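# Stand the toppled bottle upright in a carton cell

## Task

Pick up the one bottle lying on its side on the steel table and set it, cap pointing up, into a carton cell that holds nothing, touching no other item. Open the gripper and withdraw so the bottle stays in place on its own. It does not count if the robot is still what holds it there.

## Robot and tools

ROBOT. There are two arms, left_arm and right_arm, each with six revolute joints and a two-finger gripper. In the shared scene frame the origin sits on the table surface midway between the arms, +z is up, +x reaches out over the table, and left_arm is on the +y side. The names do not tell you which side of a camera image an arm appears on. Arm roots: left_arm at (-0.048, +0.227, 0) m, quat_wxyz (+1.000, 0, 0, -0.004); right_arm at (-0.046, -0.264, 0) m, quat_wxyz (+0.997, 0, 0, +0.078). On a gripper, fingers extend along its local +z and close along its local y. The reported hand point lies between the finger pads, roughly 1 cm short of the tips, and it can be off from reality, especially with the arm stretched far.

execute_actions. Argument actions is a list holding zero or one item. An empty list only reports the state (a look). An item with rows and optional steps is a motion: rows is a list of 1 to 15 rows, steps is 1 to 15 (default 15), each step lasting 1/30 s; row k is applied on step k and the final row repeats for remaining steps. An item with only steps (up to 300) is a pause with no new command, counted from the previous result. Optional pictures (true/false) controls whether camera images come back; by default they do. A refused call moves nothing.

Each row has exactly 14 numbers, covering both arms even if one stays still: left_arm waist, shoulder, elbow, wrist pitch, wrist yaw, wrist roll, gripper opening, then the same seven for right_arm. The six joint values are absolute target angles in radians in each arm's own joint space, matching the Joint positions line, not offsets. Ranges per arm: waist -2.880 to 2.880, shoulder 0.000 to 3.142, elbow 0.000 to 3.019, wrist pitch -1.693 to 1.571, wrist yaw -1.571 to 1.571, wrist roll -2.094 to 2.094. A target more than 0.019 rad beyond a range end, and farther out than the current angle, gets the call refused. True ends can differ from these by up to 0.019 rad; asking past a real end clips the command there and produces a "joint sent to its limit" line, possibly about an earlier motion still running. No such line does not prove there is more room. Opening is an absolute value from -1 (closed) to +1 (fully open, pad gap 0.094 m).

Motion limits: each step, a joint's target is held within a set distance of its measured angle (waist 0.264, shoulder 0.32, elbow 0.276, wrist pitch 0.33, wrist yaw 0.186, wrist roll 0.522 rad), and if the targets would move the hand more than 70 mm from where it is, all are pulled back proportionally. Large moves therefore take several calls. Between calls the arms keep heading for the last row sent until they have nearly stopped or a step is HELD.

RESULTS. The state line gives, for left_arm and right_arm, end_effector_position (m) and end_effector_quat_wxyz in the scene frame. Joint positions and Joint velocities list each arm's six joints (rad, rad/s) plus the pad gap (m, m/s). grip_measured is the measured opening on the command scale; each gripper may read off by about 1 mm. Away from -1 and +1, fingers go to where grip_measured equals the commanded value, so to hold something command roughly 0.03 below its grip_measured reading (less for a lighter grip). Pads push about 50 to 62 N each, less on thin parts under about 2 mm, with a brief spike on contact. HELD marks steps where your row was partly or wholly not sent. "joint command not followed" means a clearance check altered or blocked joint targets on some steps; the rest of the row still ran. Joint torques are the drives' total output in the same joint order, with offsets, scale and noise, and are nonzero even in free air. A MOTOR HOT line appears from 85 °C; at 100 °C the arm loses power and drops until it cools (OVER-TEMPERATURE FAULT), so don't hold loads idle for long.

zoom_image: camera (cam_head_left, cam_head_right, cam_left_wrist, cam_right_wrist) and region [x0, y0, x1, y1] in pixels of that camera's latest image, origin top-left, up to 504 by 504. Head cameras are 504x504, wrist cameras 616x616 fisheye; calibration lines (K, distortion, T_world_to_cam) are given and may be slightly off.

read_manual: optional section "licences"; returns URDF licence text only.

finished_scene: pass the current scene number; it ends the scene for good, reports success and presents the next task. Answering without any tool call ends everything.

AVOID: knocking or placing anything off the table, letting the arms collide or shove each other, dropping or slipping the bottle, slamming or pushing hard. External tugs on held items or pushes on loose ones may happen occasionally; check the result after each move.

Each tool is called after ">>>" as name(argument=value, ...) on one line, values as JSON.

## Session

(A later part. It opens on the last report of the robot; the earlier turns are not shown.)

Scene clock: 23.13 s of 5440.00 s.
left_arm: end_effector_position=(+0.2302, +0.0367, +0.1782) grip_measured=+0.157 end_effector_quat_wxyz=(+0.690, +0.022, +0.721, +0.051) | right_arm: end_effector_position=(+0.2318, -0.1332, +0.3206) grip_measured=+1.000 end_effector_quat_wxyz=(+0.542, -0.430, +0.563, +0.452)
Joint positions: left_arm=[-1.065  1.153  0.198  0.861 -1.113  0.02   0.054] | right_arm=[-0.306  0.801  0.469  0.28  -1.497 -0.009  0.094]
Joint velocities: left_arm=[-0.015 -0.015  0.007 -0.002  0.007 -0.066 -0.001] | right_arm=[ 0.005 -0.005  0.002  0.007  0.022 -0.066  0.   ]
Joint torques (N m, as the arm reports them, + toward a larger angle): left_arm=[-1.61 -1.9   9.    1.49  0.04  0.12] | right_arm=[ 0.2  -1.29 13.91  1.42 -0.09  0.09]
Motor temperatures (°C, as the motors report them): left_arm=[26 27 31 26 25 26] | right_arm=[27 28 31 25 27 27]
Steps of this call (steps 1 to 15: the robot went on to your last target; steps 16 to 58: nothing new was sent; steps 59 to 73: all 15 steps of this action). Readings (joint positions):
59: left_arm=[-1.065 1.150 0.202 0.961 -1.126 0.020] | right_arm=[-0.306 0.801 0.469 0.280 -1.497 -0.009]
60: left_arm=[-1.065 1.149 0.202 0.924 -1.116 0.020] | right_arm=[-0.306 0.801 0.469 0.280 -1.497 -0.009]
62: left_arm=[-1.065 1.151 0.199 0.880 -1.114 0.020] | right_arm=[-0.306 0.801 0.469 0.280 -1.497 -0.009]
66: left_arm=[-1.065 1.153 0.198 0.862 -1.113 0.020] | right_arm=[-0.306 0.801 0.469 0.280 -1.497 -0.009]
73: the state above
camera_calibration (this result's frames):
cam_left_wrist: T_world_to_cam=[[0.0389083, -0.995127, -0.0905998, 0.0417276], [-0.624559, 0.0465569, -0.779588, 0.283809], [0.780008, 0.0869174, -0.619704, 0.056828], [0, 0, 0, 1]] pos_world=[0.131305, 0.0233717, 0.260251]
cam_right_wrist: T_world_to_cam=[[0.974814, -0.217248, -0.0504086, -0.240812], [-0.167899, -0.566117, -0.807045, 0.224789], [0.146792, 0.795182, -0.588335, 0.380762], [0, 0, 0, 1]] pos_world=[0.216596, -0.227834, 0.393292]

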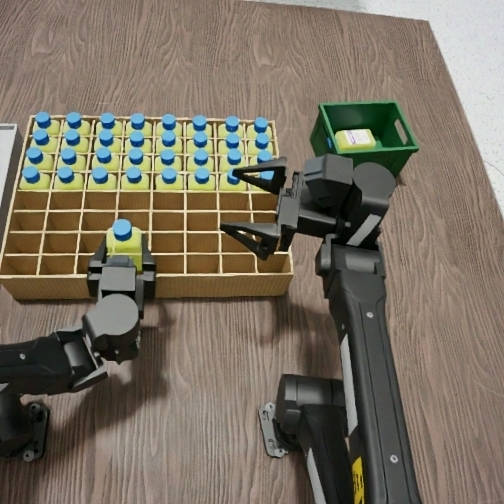

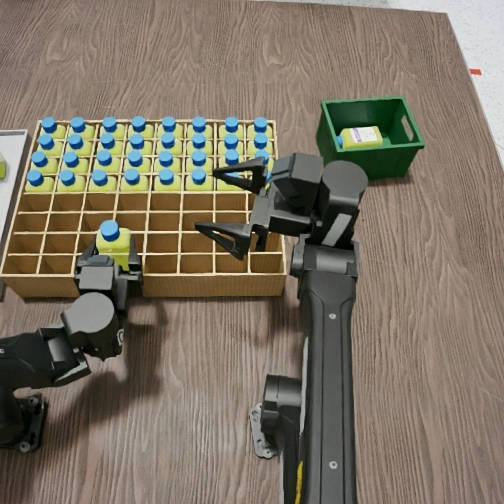

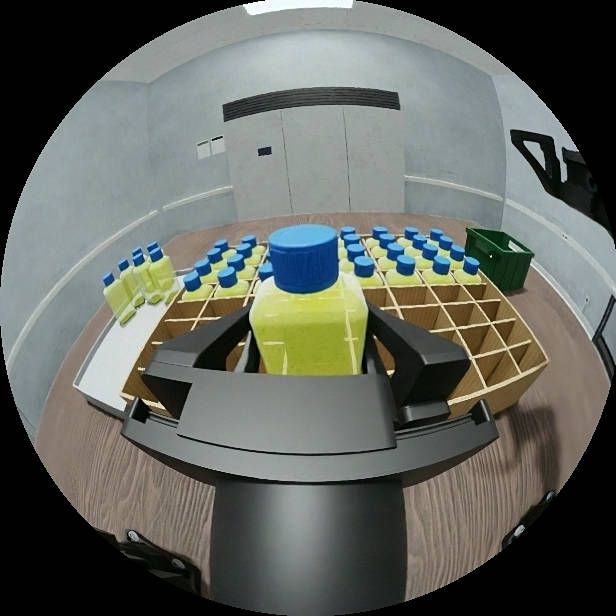

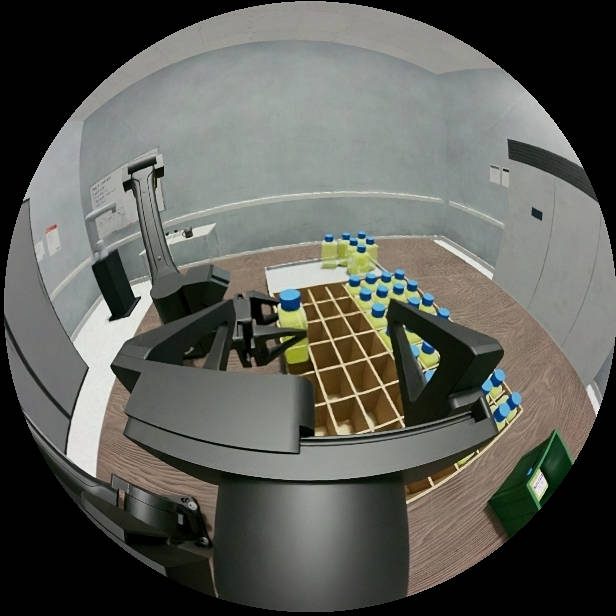

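>>> execute_actions(actions=[{"rows":[[-1.05,1.18,0.212,0.91,-1.105,0.03,0,-0.3,0.8,0.5,0.3,-1.5,0,1],[-1.05,1.205,0.21,0.935,-1.105,0.03,0,-0.3,0.8,0.5,0.3,-1.5,0,1],[-1.05,1.23,0.207,0.96,-1.105,0.03,0,-0.3,0.8,0.5,0.3,-1.5,0,1],[-1.05,1.255,0.204,0.99,-1.105,0.03,0,-0.3,0.8,0.5,0.3,-1.5,0,1],[-1.05,1.28,0.201,1.02,-1.105,0.03,0,-0.3,0.8,0.5,0.3,-1.5,0,1],[-1.05,1.305,0.198,1.05,-1.105,0.03,0,-0.3,0.8,0.5,0.3,-1.5,0,1],[-1.05,1.335,0.195,1.09,-1.105,0.03,0,-0.3,0.8,0.5,0.3,-1.5,0,1]]}])

>>> zoom_image(camera="cam_right_wrist", region=[230,270,370,410])

Scene clock: 26.20 s of 5440.00 s.
left_arm: end_effector_position=(+0.2353, +0.0306, +0.1561) grip_measured=+0.157 end_effector_quat_wxyz=(+0.694, +0.014, +0.718, +0.044) | right_arm: end_effector_position=(+0.2318, -0.1332, +0.3206) grip_measured=+1.000 end_effector_quat_wxyz=(+0.542, -0.430, +0.563, +0.452)
Joint positions: left_arm=[-1.058  1.338  0.194  1.073 -1.108  0.019  0.054] | right_arm=[-0.306  0.801  0.469  0.28  -1.497 -0.009  0.094]
Joint velocities: left_arm=[-0.015 -0.015 -0.012  0.002 -0.007 -0.022 -0.001] | right_arm=[ 0.005 -0.005 -0.007  0.007 -0.051  0.037  0.   ]
Joint torques (N m, as the arm reports them, + toward a larger angle): left_arm=[-1.76 -3.16  6.09  2.14  0.04  0.12] | right_arm=[-0.16 -1.87 13.83  1.44 -0.07  0.06]
Motor temperatures (°C, as the motors report them): left_arm=[26 27 31 26 25 26] | right_arm=[27 28 31 25 27 27]
Steps of this call (steps 1 to 15: the robot went on to your last target; steps 16 to 77: nothing new was sent; steps 78 to 92: all 15 steps of this action). Readings (joint positions):
78: left_arm=[-1.064 1.156 0.198 0.867 -1.111 0.020] | right_arm=[-0.306 0.801 0.469 0.280 -1.497 -0.009]
79: left_arm=[-1.063 1.165 0.198 0.882 -1.111 0.020] | right_arm=[-0.306 0.801 0.469 0.280 -1.497 -0.009]
81: left_arm=[-1.060 1.201 0.198 0.925 -1.109 0.020] | right_arm=[-0.306 0.801 0.469 0.280 -1.497 -0.009]
85: left_arm=[-1.059 1.311 0.196 1.032 -1.108 0.020] | right_arm=[-0.306 0.801 0.469 0.280 -1.497 -0.009]
92: the state above
camera_calibration (this result's frames):
cam_left_wrist: T_world_to_cam=[[0.0413125, -0.996719, -0.069609, 0.0297205], [-0.616266, 0.0294185, -0.786989, 0.269819], [0.786454, 0.0754102, -0.613028, 0.0374621], [0, 0, 0, 1]] pos_world=[0.13559, 0.0188602, 0.237379]
cam_right_wrist: T_world_to_cam=[[0.974814, -0.217248, -0.0504086, -0.240812], [-0.167899, -0.566117, -0.807045, 0.224789], [0.146792, 0.795182, -0.588335, 0.380762], [0, 0, 0, 1]] pos_world=[0.216596, -0.227834, 0.393292]

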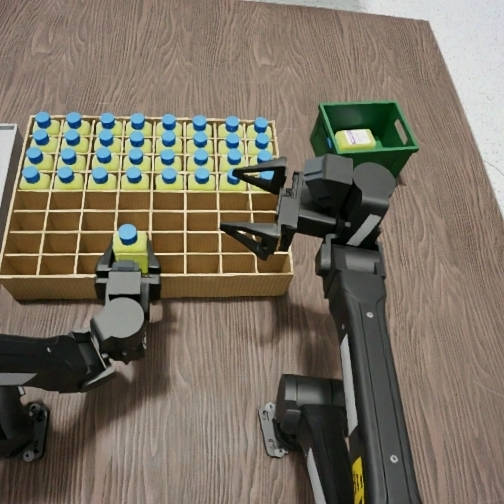

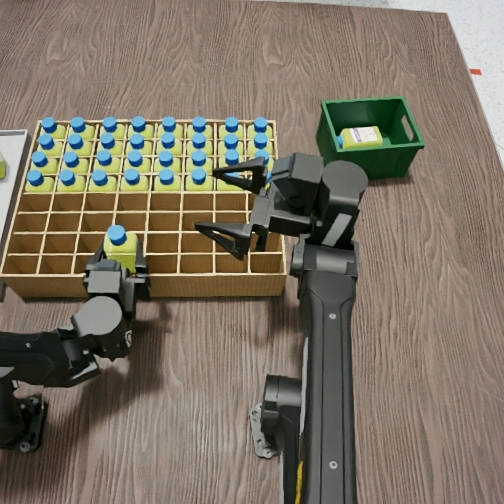

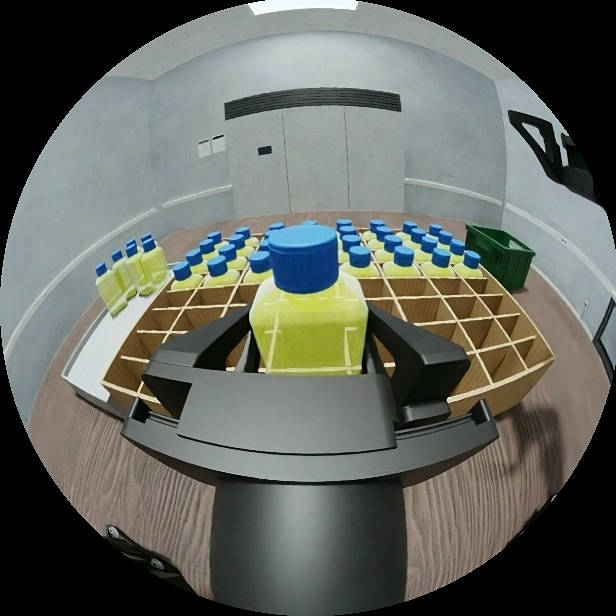

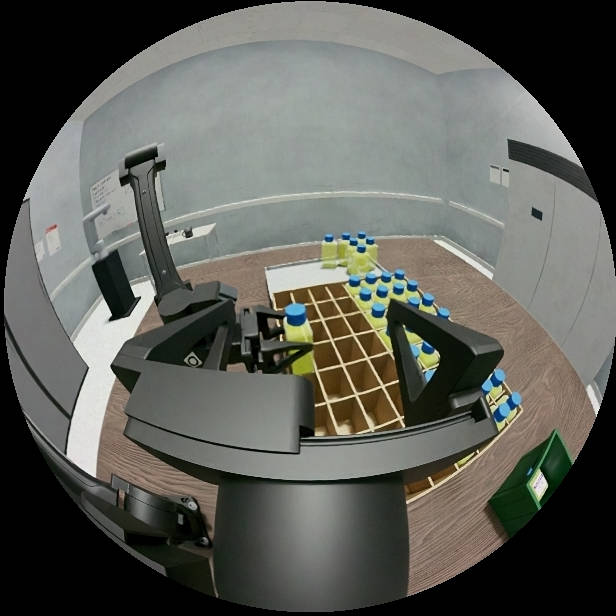

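Region (230, 270, 370, 410) of cam_right_wrist's 616x616 image, scaled by 3.600, with more detail than that image has.

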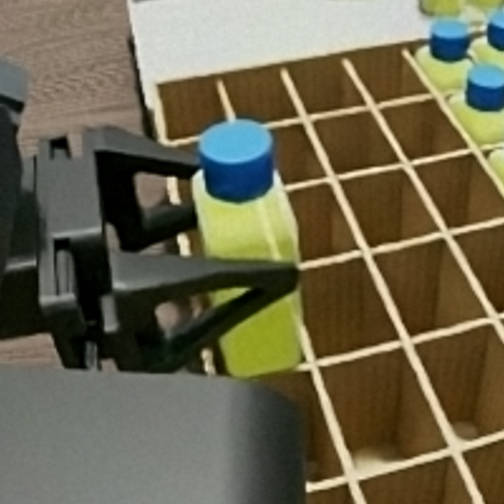

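Resting on the −y divider; pull back ~6 mm.

>>> execute_actions(actions=[{"rows":[[-1.05,1.27,0.185,1.01,-1.105,0.03,0,-0.3,0.8,0.5,0.3,-1.5,0,1]],"steps":12}], pictures=false)

>>> execute_actions(actions=[{"rows":[[-1.05,1.295,0.18,1.05,-1.105,0.03,0,-0.3,0.8,0.5,0.3,-1.5,0,1],[-1.05,1.32,0.177,1.08,-1.105,0.03,0,-0.3,0.8,0.5,0.3,-1.5,0,1],[-1.05,1.345,0.174,1.11,-1.105,0.03,0,-0.3,0.8,0.5,0.3,-1.5,0,1],[-1.05,1.37,0.172,1.14,-1.105,0.03,0,-0.3,0.8,0.5,0.3,-1.5,0,1],[-1.05,1.395,0.17,1.17,-1.105,0.03,0,-0.3,0.8,0.5,0.3,-1.5,0,1],[-1.05,1.42,0.168,1.2,-1.105,0.03,0,-0.3,0.8,0.5,0.3,-1.5,0,1]]}])

Scene clock: 29.33 s of 5440.00 s.
left_arm: end_effector_position=(+0.2315, +0.0372, +0.1593) grip_measured=+0.157 end_effector_quat_wxyz=(+0.692, +0.020, +0.720, +0.048) | right_arm: end_effector_position=(+0.2318, -0.1332, +0.3206) grip_measured=+1.000 end_effector_quat_wxyz=(+0.542, -0.430, +0.563, +0.452)
Joint positions: left_arm=[-1.058  1.276  0.178  1.011 -1.106  0.019  0.054] | right_arm=[-0.306  0.801  0.469  0.28  -1.497 -0.009  0.094]
Joint velocities: left_arm=[ 0.015 -0.005  0.007 -0.012 -0.022 -0.066 -0.   ] | right_arm=[-0.024 -0.015 -0.017  0.007  0.051  0.022  0.   ]
Joint torques (N m, as the arm reports them, + toward a larger angle): left_arm=[-1.71 -2.77  7.13  1.46 -0.06  0.12] | right_arm=[-0.31 -1.49 13.85  1.66 -0.1   0.09]
Motor temperatures (°C, as the motors report them): left_arm=[26 27 31 26 25 26] | right_arm=[27 28 32 25 27 27]
Steps of this call (steps 1 to 15: the robot went on to your last target; steps 16 to 82: nothing new was sent; steps 83 to 94: all 12 steps of this action). Readings (joint positions):
83: left_arm=[-1.058 1.332 0.194 1.061 -1.107 0.019] | right_arm=[-0.306 0.801 0.469 0.280 -1.497 -0.009]
84: left_arm=[-1.058 1.317 0.193 1.043 -1.106 0.019] | right_arm=[-0.306 0.801 0.469 0.280 -1.497 -0.009]
86: left_arm=[-1.058 1.290 0.185 1.022 -1.106 0.019] | right_arm=[-0.306 0.801 0.469 0.280 -1.497 -0.009]
90: left_arm=[-1.058 1.276 0.178 1.013 -1.106 0.019] | right_arm=[-0.306 0.801 0.469 0.280 -1.497 -0.009]
94: the state above

Scene clock: 29.83 s of 5440.00 s.
left_arm: end_effector_position=(+0.2310, +0.0381, +0.1352) grip_measured=+0.157 end_effector_quat_wxyz=(+0.690, +0.023, +0.722, +0.051) | right_arm: end_effector_position=(+0.2318, -0.1332, +0.3206) grip_measured=+1.000 end_effector_quat_wxyz=(+0.542, -0.430, +0.563, +0.452)
Joint positions: left_arm=[-1.058  1.435  0.162  1.177 -1.106  0.02   0.054] | right_arm=[-0.306  0.801  0.469  0.28  -1.497 -0.009  0.094]
Joint velocities: left_arm=[-0.015 -0.005 -0.012  0.007  0.095 -0.007  0.   ] | right_arm=[ 0.005 -0.015  0.012 -0.002  0.022 -0.037  0.   ]
Joint torques (N m, as the arm reports them, + toward a larger angle): left_arm=[-1.7  -4.26  5.37  2.34 -0.07  0.12] | right_arm=[ 0.36 -1.81 14.07  1.41 -0.12  0.02]
Motor temperatures (°C, as the motors report them): left_arm=[26 27 30 26 25 26] | right_arm=[27 28 32 25 27 27]
Steps of this call (steps 1 to 15: all 15 steps of this action). Readings (joint positions):
1: left_arm=[-1.058 1.278 0.178 1.014 -1.106 0.019] | right_arm=[-0.306 0.801 0.469 0.280 -1.497 -0.009]
2: left_arm=[-1.058 1.285 0.177 1.027 -1.106 0.019] | right_arm=[-0.306 0.801 0.469 0.280 -1.497 -0.009]
4: left_arm=[-1.058 1.317 0.174 1.073 -1.106 0.020] | right_arm=[-0.306 0.801 0.469 0.280 -1.497 -0.009]
8: left_arm=[-1.058 1.415 0.167 1.159 -1.106 0.020] | right_arm=[-0.306 0.801 0.469 0.280 -1.497 -0.009]
15: the state above
camera_calibration (this result's frames):
cam_left_wrist: T_world_to_cam=[[0.0380429, -0.995033, -0.0919941, 0.0395616], [-0.625708, 0.0480593, -0.778575, 0.250825], [0.779129, 0.0871807, -0.620772, 0.0297592], [0, 0, 0, 1]] pos_world=[0.132252, 0.0247161, 0.2174]
cam_right_wrist: T_world_to_cam=[[0.974814, -0.217248, -0.0504086, -0.240812], [-0.167899, -0.566117, -0.807045, 0.224789], [0.146792, 0.795182, -0.588335, 0.380762], [0, 0, 0, 1]] pos_world=[0.216596, -0.227834, 0.393292]

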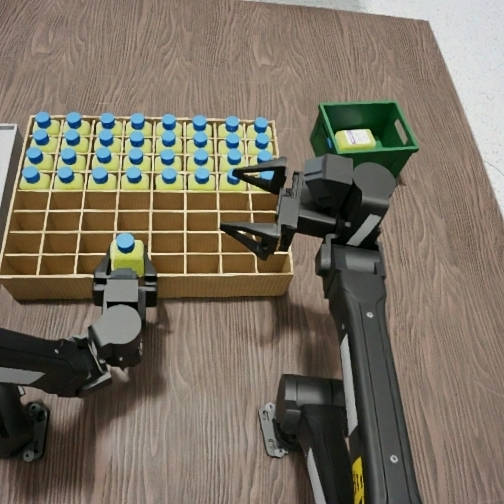

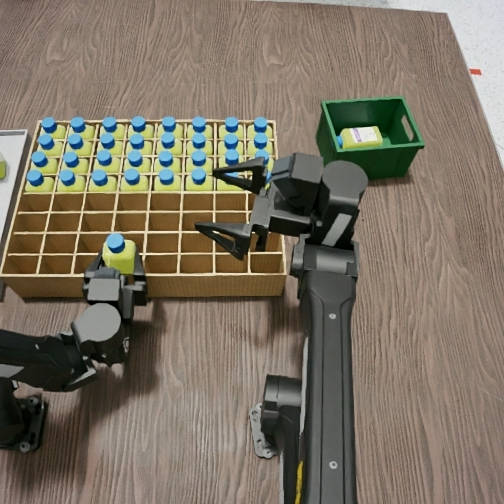

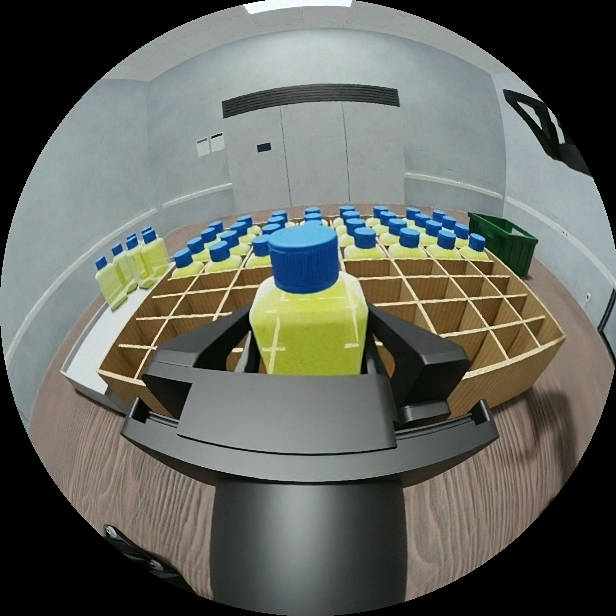

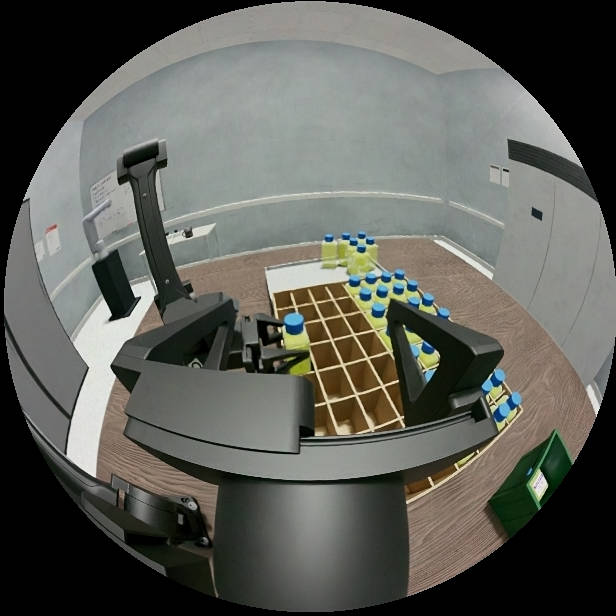

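>>> execute_actions(actions=[{"rows":[[-1.05,1.45,0.168,1.23,-1.105,0.03,0,-0.3,0.8,0.5,0.3,-1.5,0,1],[-1.05,1.48,0.168,1.26,-1.105,0.03,0,-0.3,0.8,0.5,0.3,-1.5,0,1],[-1.05,1.51,0.168,1.29,-1.105,0.03,0,-0.3,0.8,0.5,0.3,-1.5,0,1]]}], pictures=false)

>>> execute_actions(actions=[{"rows":[[-1.05,1.51,0.168,1.29,-1.105,0.03,0.6,-0.3,0.8,0.5,0.3,-1.5,0,1]]}], pictures=false)

>>> execute_actions(actions=[{"rows":[[-1.05,1.2,0.2,1.2,-1.105,0.03,0.6,-0.3,0.8,0.5,0.3,-1.5,0,1]]}])

Scene clock: 33.17 s of 5440.00 s.
left_arm: end_effector_position=(+0.2316, +0.0370, +0.1252) grip_measured=+0.157 end_effector_quat_wxyz=(+0.691, +0.021, +0.721, +0.049) | right_arm: end_effector_position=(+0.2318, -0.1332, +0.3206) grip_measured=+1.000 end_effector_quat_wxyz=(+0.542, -0.430, +0.563, +0.452)
Joint positions: left_arm=[-1.058  1.519  0.162  1.267 -1.106  0.02   0.054] | right_arm=[-0.306  0.801  0.469  0.28  -1.497 -0.009  0.094]
Joint velocities: left_arm=[-0.005 -0.005 -0.002  0.017  0.037 -0.095 -0.001] | right_arm=[-0.005 -0.005  0.022  0.002 -0.022 -0.037  0.   ]
Joint torques (N m, as the arm reports them, + toward a larger angle): left_arm=[-1.73 -4.42  4.61  2.36 -0.06  0.12] | right_arm=[ 0.15 -1.81 13.97  1.42 -0.11  0.03]
Motor temperatures (°C, as the motors report them): left_arm=[26 27 30 26 25 26] | right_arm=[27 28 32 25 27 27]
Steps of this call (steps 1 to 15: the robot went on to your last target; steps 16 to 85: nothing new was sent; steps 86 to 100: all 15 steps of this action). Readings (joint positions):
86: left_arm=[-1.058 1.437 0.162 1.183 -1.106 0.020] | right_arm=[-0.306 0.801 0.469 0.280 -1.497 -0.009]
87: left_arm=[-1.058 1.443 0.162 1.200 -1.106 0.020] | right_arm=[-0.306 0.801 0.469 0.280 -1.497 -0.009]
89: left_arm=[-1.058 1.475 0.162 1.244 -1.106 0.020] | right_arm=[-0.306 0.801 0.469 0.280 -1.497 -0.009]
93: left_arm=[-1.058 1.519 0.162 1.261 -1.106 0.020] | right_arm=[-0.306 0.801 0.469 0.280 -1.497 -0.009]
100: the state above

Scene clock: 33.67 s of 5440.00 s.
left_arm: end_effector_position=(+0.2317, +0.0369, +0.1263) grip_measured=+0.597 end_effector_quat_wxyz=(+0.692, +0.019, +0.720, +0.047) | right_arm: end_effector_position=(+0.2318, -0.1332, +0.3206) grip_measured=+1.000 end_effector_quat_wxyz=(+0.542, -0.430, +0.563, +0.452)
Joint positions: left_arm=[-1.058  1.519  0.162  1.273 -1.106  0.02   0.075] | right_arm=[-0.306  0.801  0.469  0.28  -1.497 -0.009  0.094]
Joint velocities: left_arm=[ 0.005 -0.005 -0.012  0.007  0.007 -0.007  0.   ] | right_arm=[ 0.015 -0.005  0.002  0.007  0.095 -0.168  0.   ]
Joint torques (N m, as the arm reports them, + toward a larger angle): left_arm=[-1.7  -4.27  4.59  2.11 -0.05  0.12] | right_arm=[ 0.64 -1.71 13.78  1.58 -0.06  0.06]
Motor temperatures (°C, as the motors report them): left_arm=[26 27 30 26 25 26] | right_arm=[27 28 32 25 27 27]
Steps of this call (steps 1 to 15: all 15 steps of this action). Readings (joint positions):
1: left_arm=[-1.058 1.519 0.162 1.267 -1.106 0.020] | right_arm=[-0.306 0.801 0.469 0.280 -1.497 -0.009]
2: left_arm=[-1.058 1.519 0.162 1.270 -1.106 0.020] | right_arm=[-0.306 0.801 0.469 0.280 -1.497 -0.009]
4: left_arm=[-1.058 1.519 0.162 1.272 -1.106 0.020] | right_arm=[-0.306 0.801 0.469 0.280 -1.497 -0.009]
8: left_arm=[-1.058 1.519 0.162 1.273 -1.106 0.020] | right_arm=[-0.306 0.801 0.469 0.280 -1.497 -0.009]
15: the state above

Scene clock: 34.17 s of 5440.00 s.
left_arm: end_effector_position=(+0.2293, +0.0412, +0.2104) grip_measured=+0.597 end_effector_quat_wxyz=(+0.735, -0.065, +0.674, -0.036) | right_arm: end_effector_position=(+0.2318, -0.1332, +0.3206) grip_measured=+1.000 end_effector_quat_wxyz=(+0.542, -0.430, +0.563, +0.452)
Joint positions: left_arm=[-1.058  1.201  0.181  1.205 -1.106  0.02   0.075] | right_arm=[-0.306  0.801  0.469  0.28  -1.497 -0.009  0.094]
Joint velocities: left_arm=[-0.015 -0.005  0.002  0.007 -0.051 -0.081 -0.001] | right_arm=[-0.005 -0.015  0.002 -0.027  0.037 -0.022  0.   ]
Joint torques (N m, as the arm reports them, + toward a larger angle): left_arm=[-1.74 -1.77  8.82  1.2   0.1   0.13] | right_arm=[ 0.18 -1.3  13.86  1.6  -0.11  0.06]
Motor temperatures (°C, as the motors report them): left_arm=[26 27 30 26 25 26] | right_arm=[27 28 32 25 27 27]
Steps of this call (steps 1 to 15: all 15 steps of this action). Readings (joint positions):
1: left_arm=[-1.058 1.495 0.163 1.254 -1.106 0.020] | right_arm=[-0.306 0.801 0.469 0.280 -1.497 -0.009]
2: left_arm=[-1.058 1.436 0.163 1.228 -1.106 0.020] | right_arm=[-0.306 0.801 0.469 0.280 -1.497 -0.009]
4: left_arm=[-1.058 1.284 0.168 1.211 -1.106 0.020] | right_arm=[-0.306 0.801 0.469 0.280 -1.497 -0.009]
8: left_arm=[-1.058 1.155 0.181 1.211 -1.106 0.020] | right_arm=[-0.306 0.801 0.469 0.280 -1.497 -0.009]
15: the state above
camera_calibration (this result's frames):
cam_left_wrist: T_world_to_cam=[[0.0332176, -0.987001, 0.157246, -0.00197298], [-0.514863, -0.151749, -0.843734, 0.304581], [0.856628, -0.0529335, -0.513211, 0.0428859], [0, 0, 0, 1]] pos_world=[0.120146, 0.0465427, 0.279305]
cam_right_wrist: T_world_to_cam=[[0.974814, -0.217248, -0.0504086, -0.240812], [-0.167899, -0.566117, -0.807045, 0.224789], [0.146792, 0.795182, -0.588335, 0.380762], [0, 0, 0, 1]] pos_world=[0.216596, -0.227834, 0.393292]

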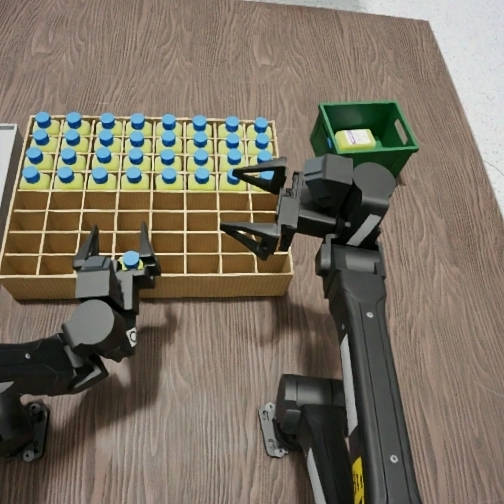

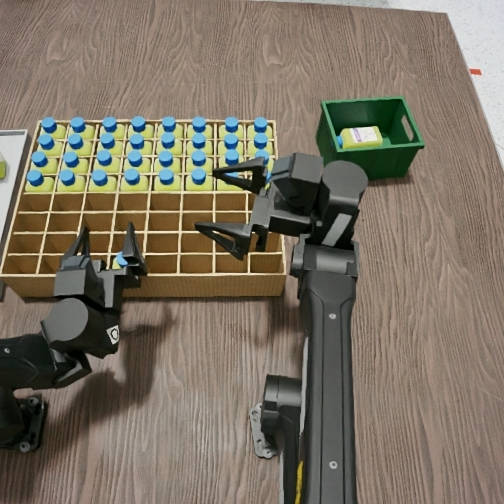

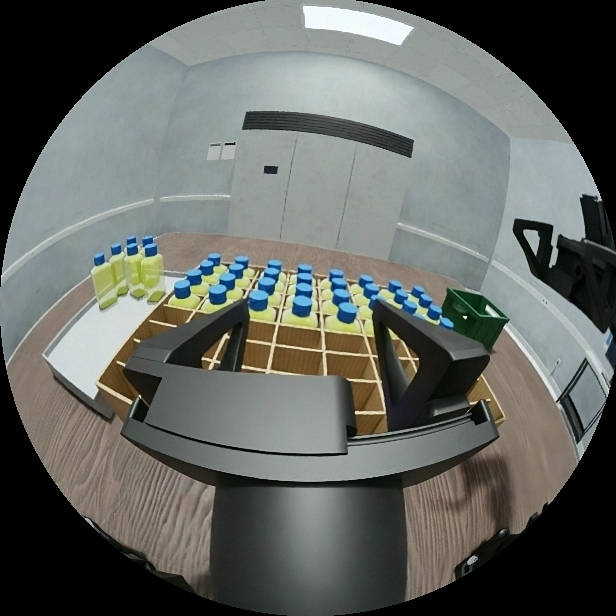

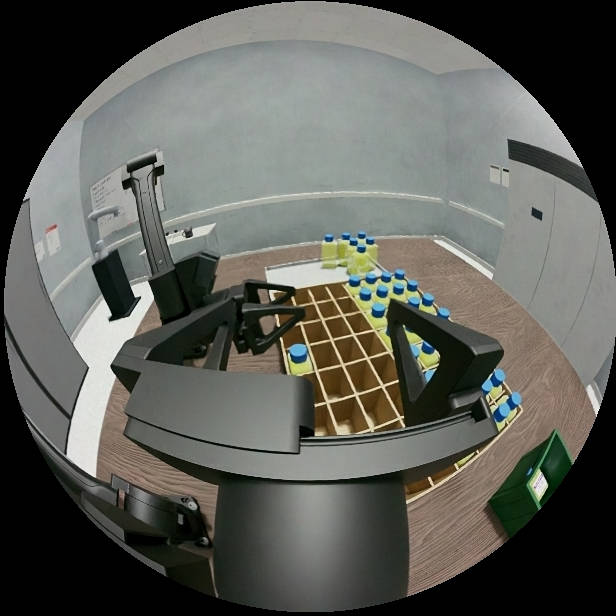

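>>> finished_scene(scene=2)

The scene is finished: the task was done.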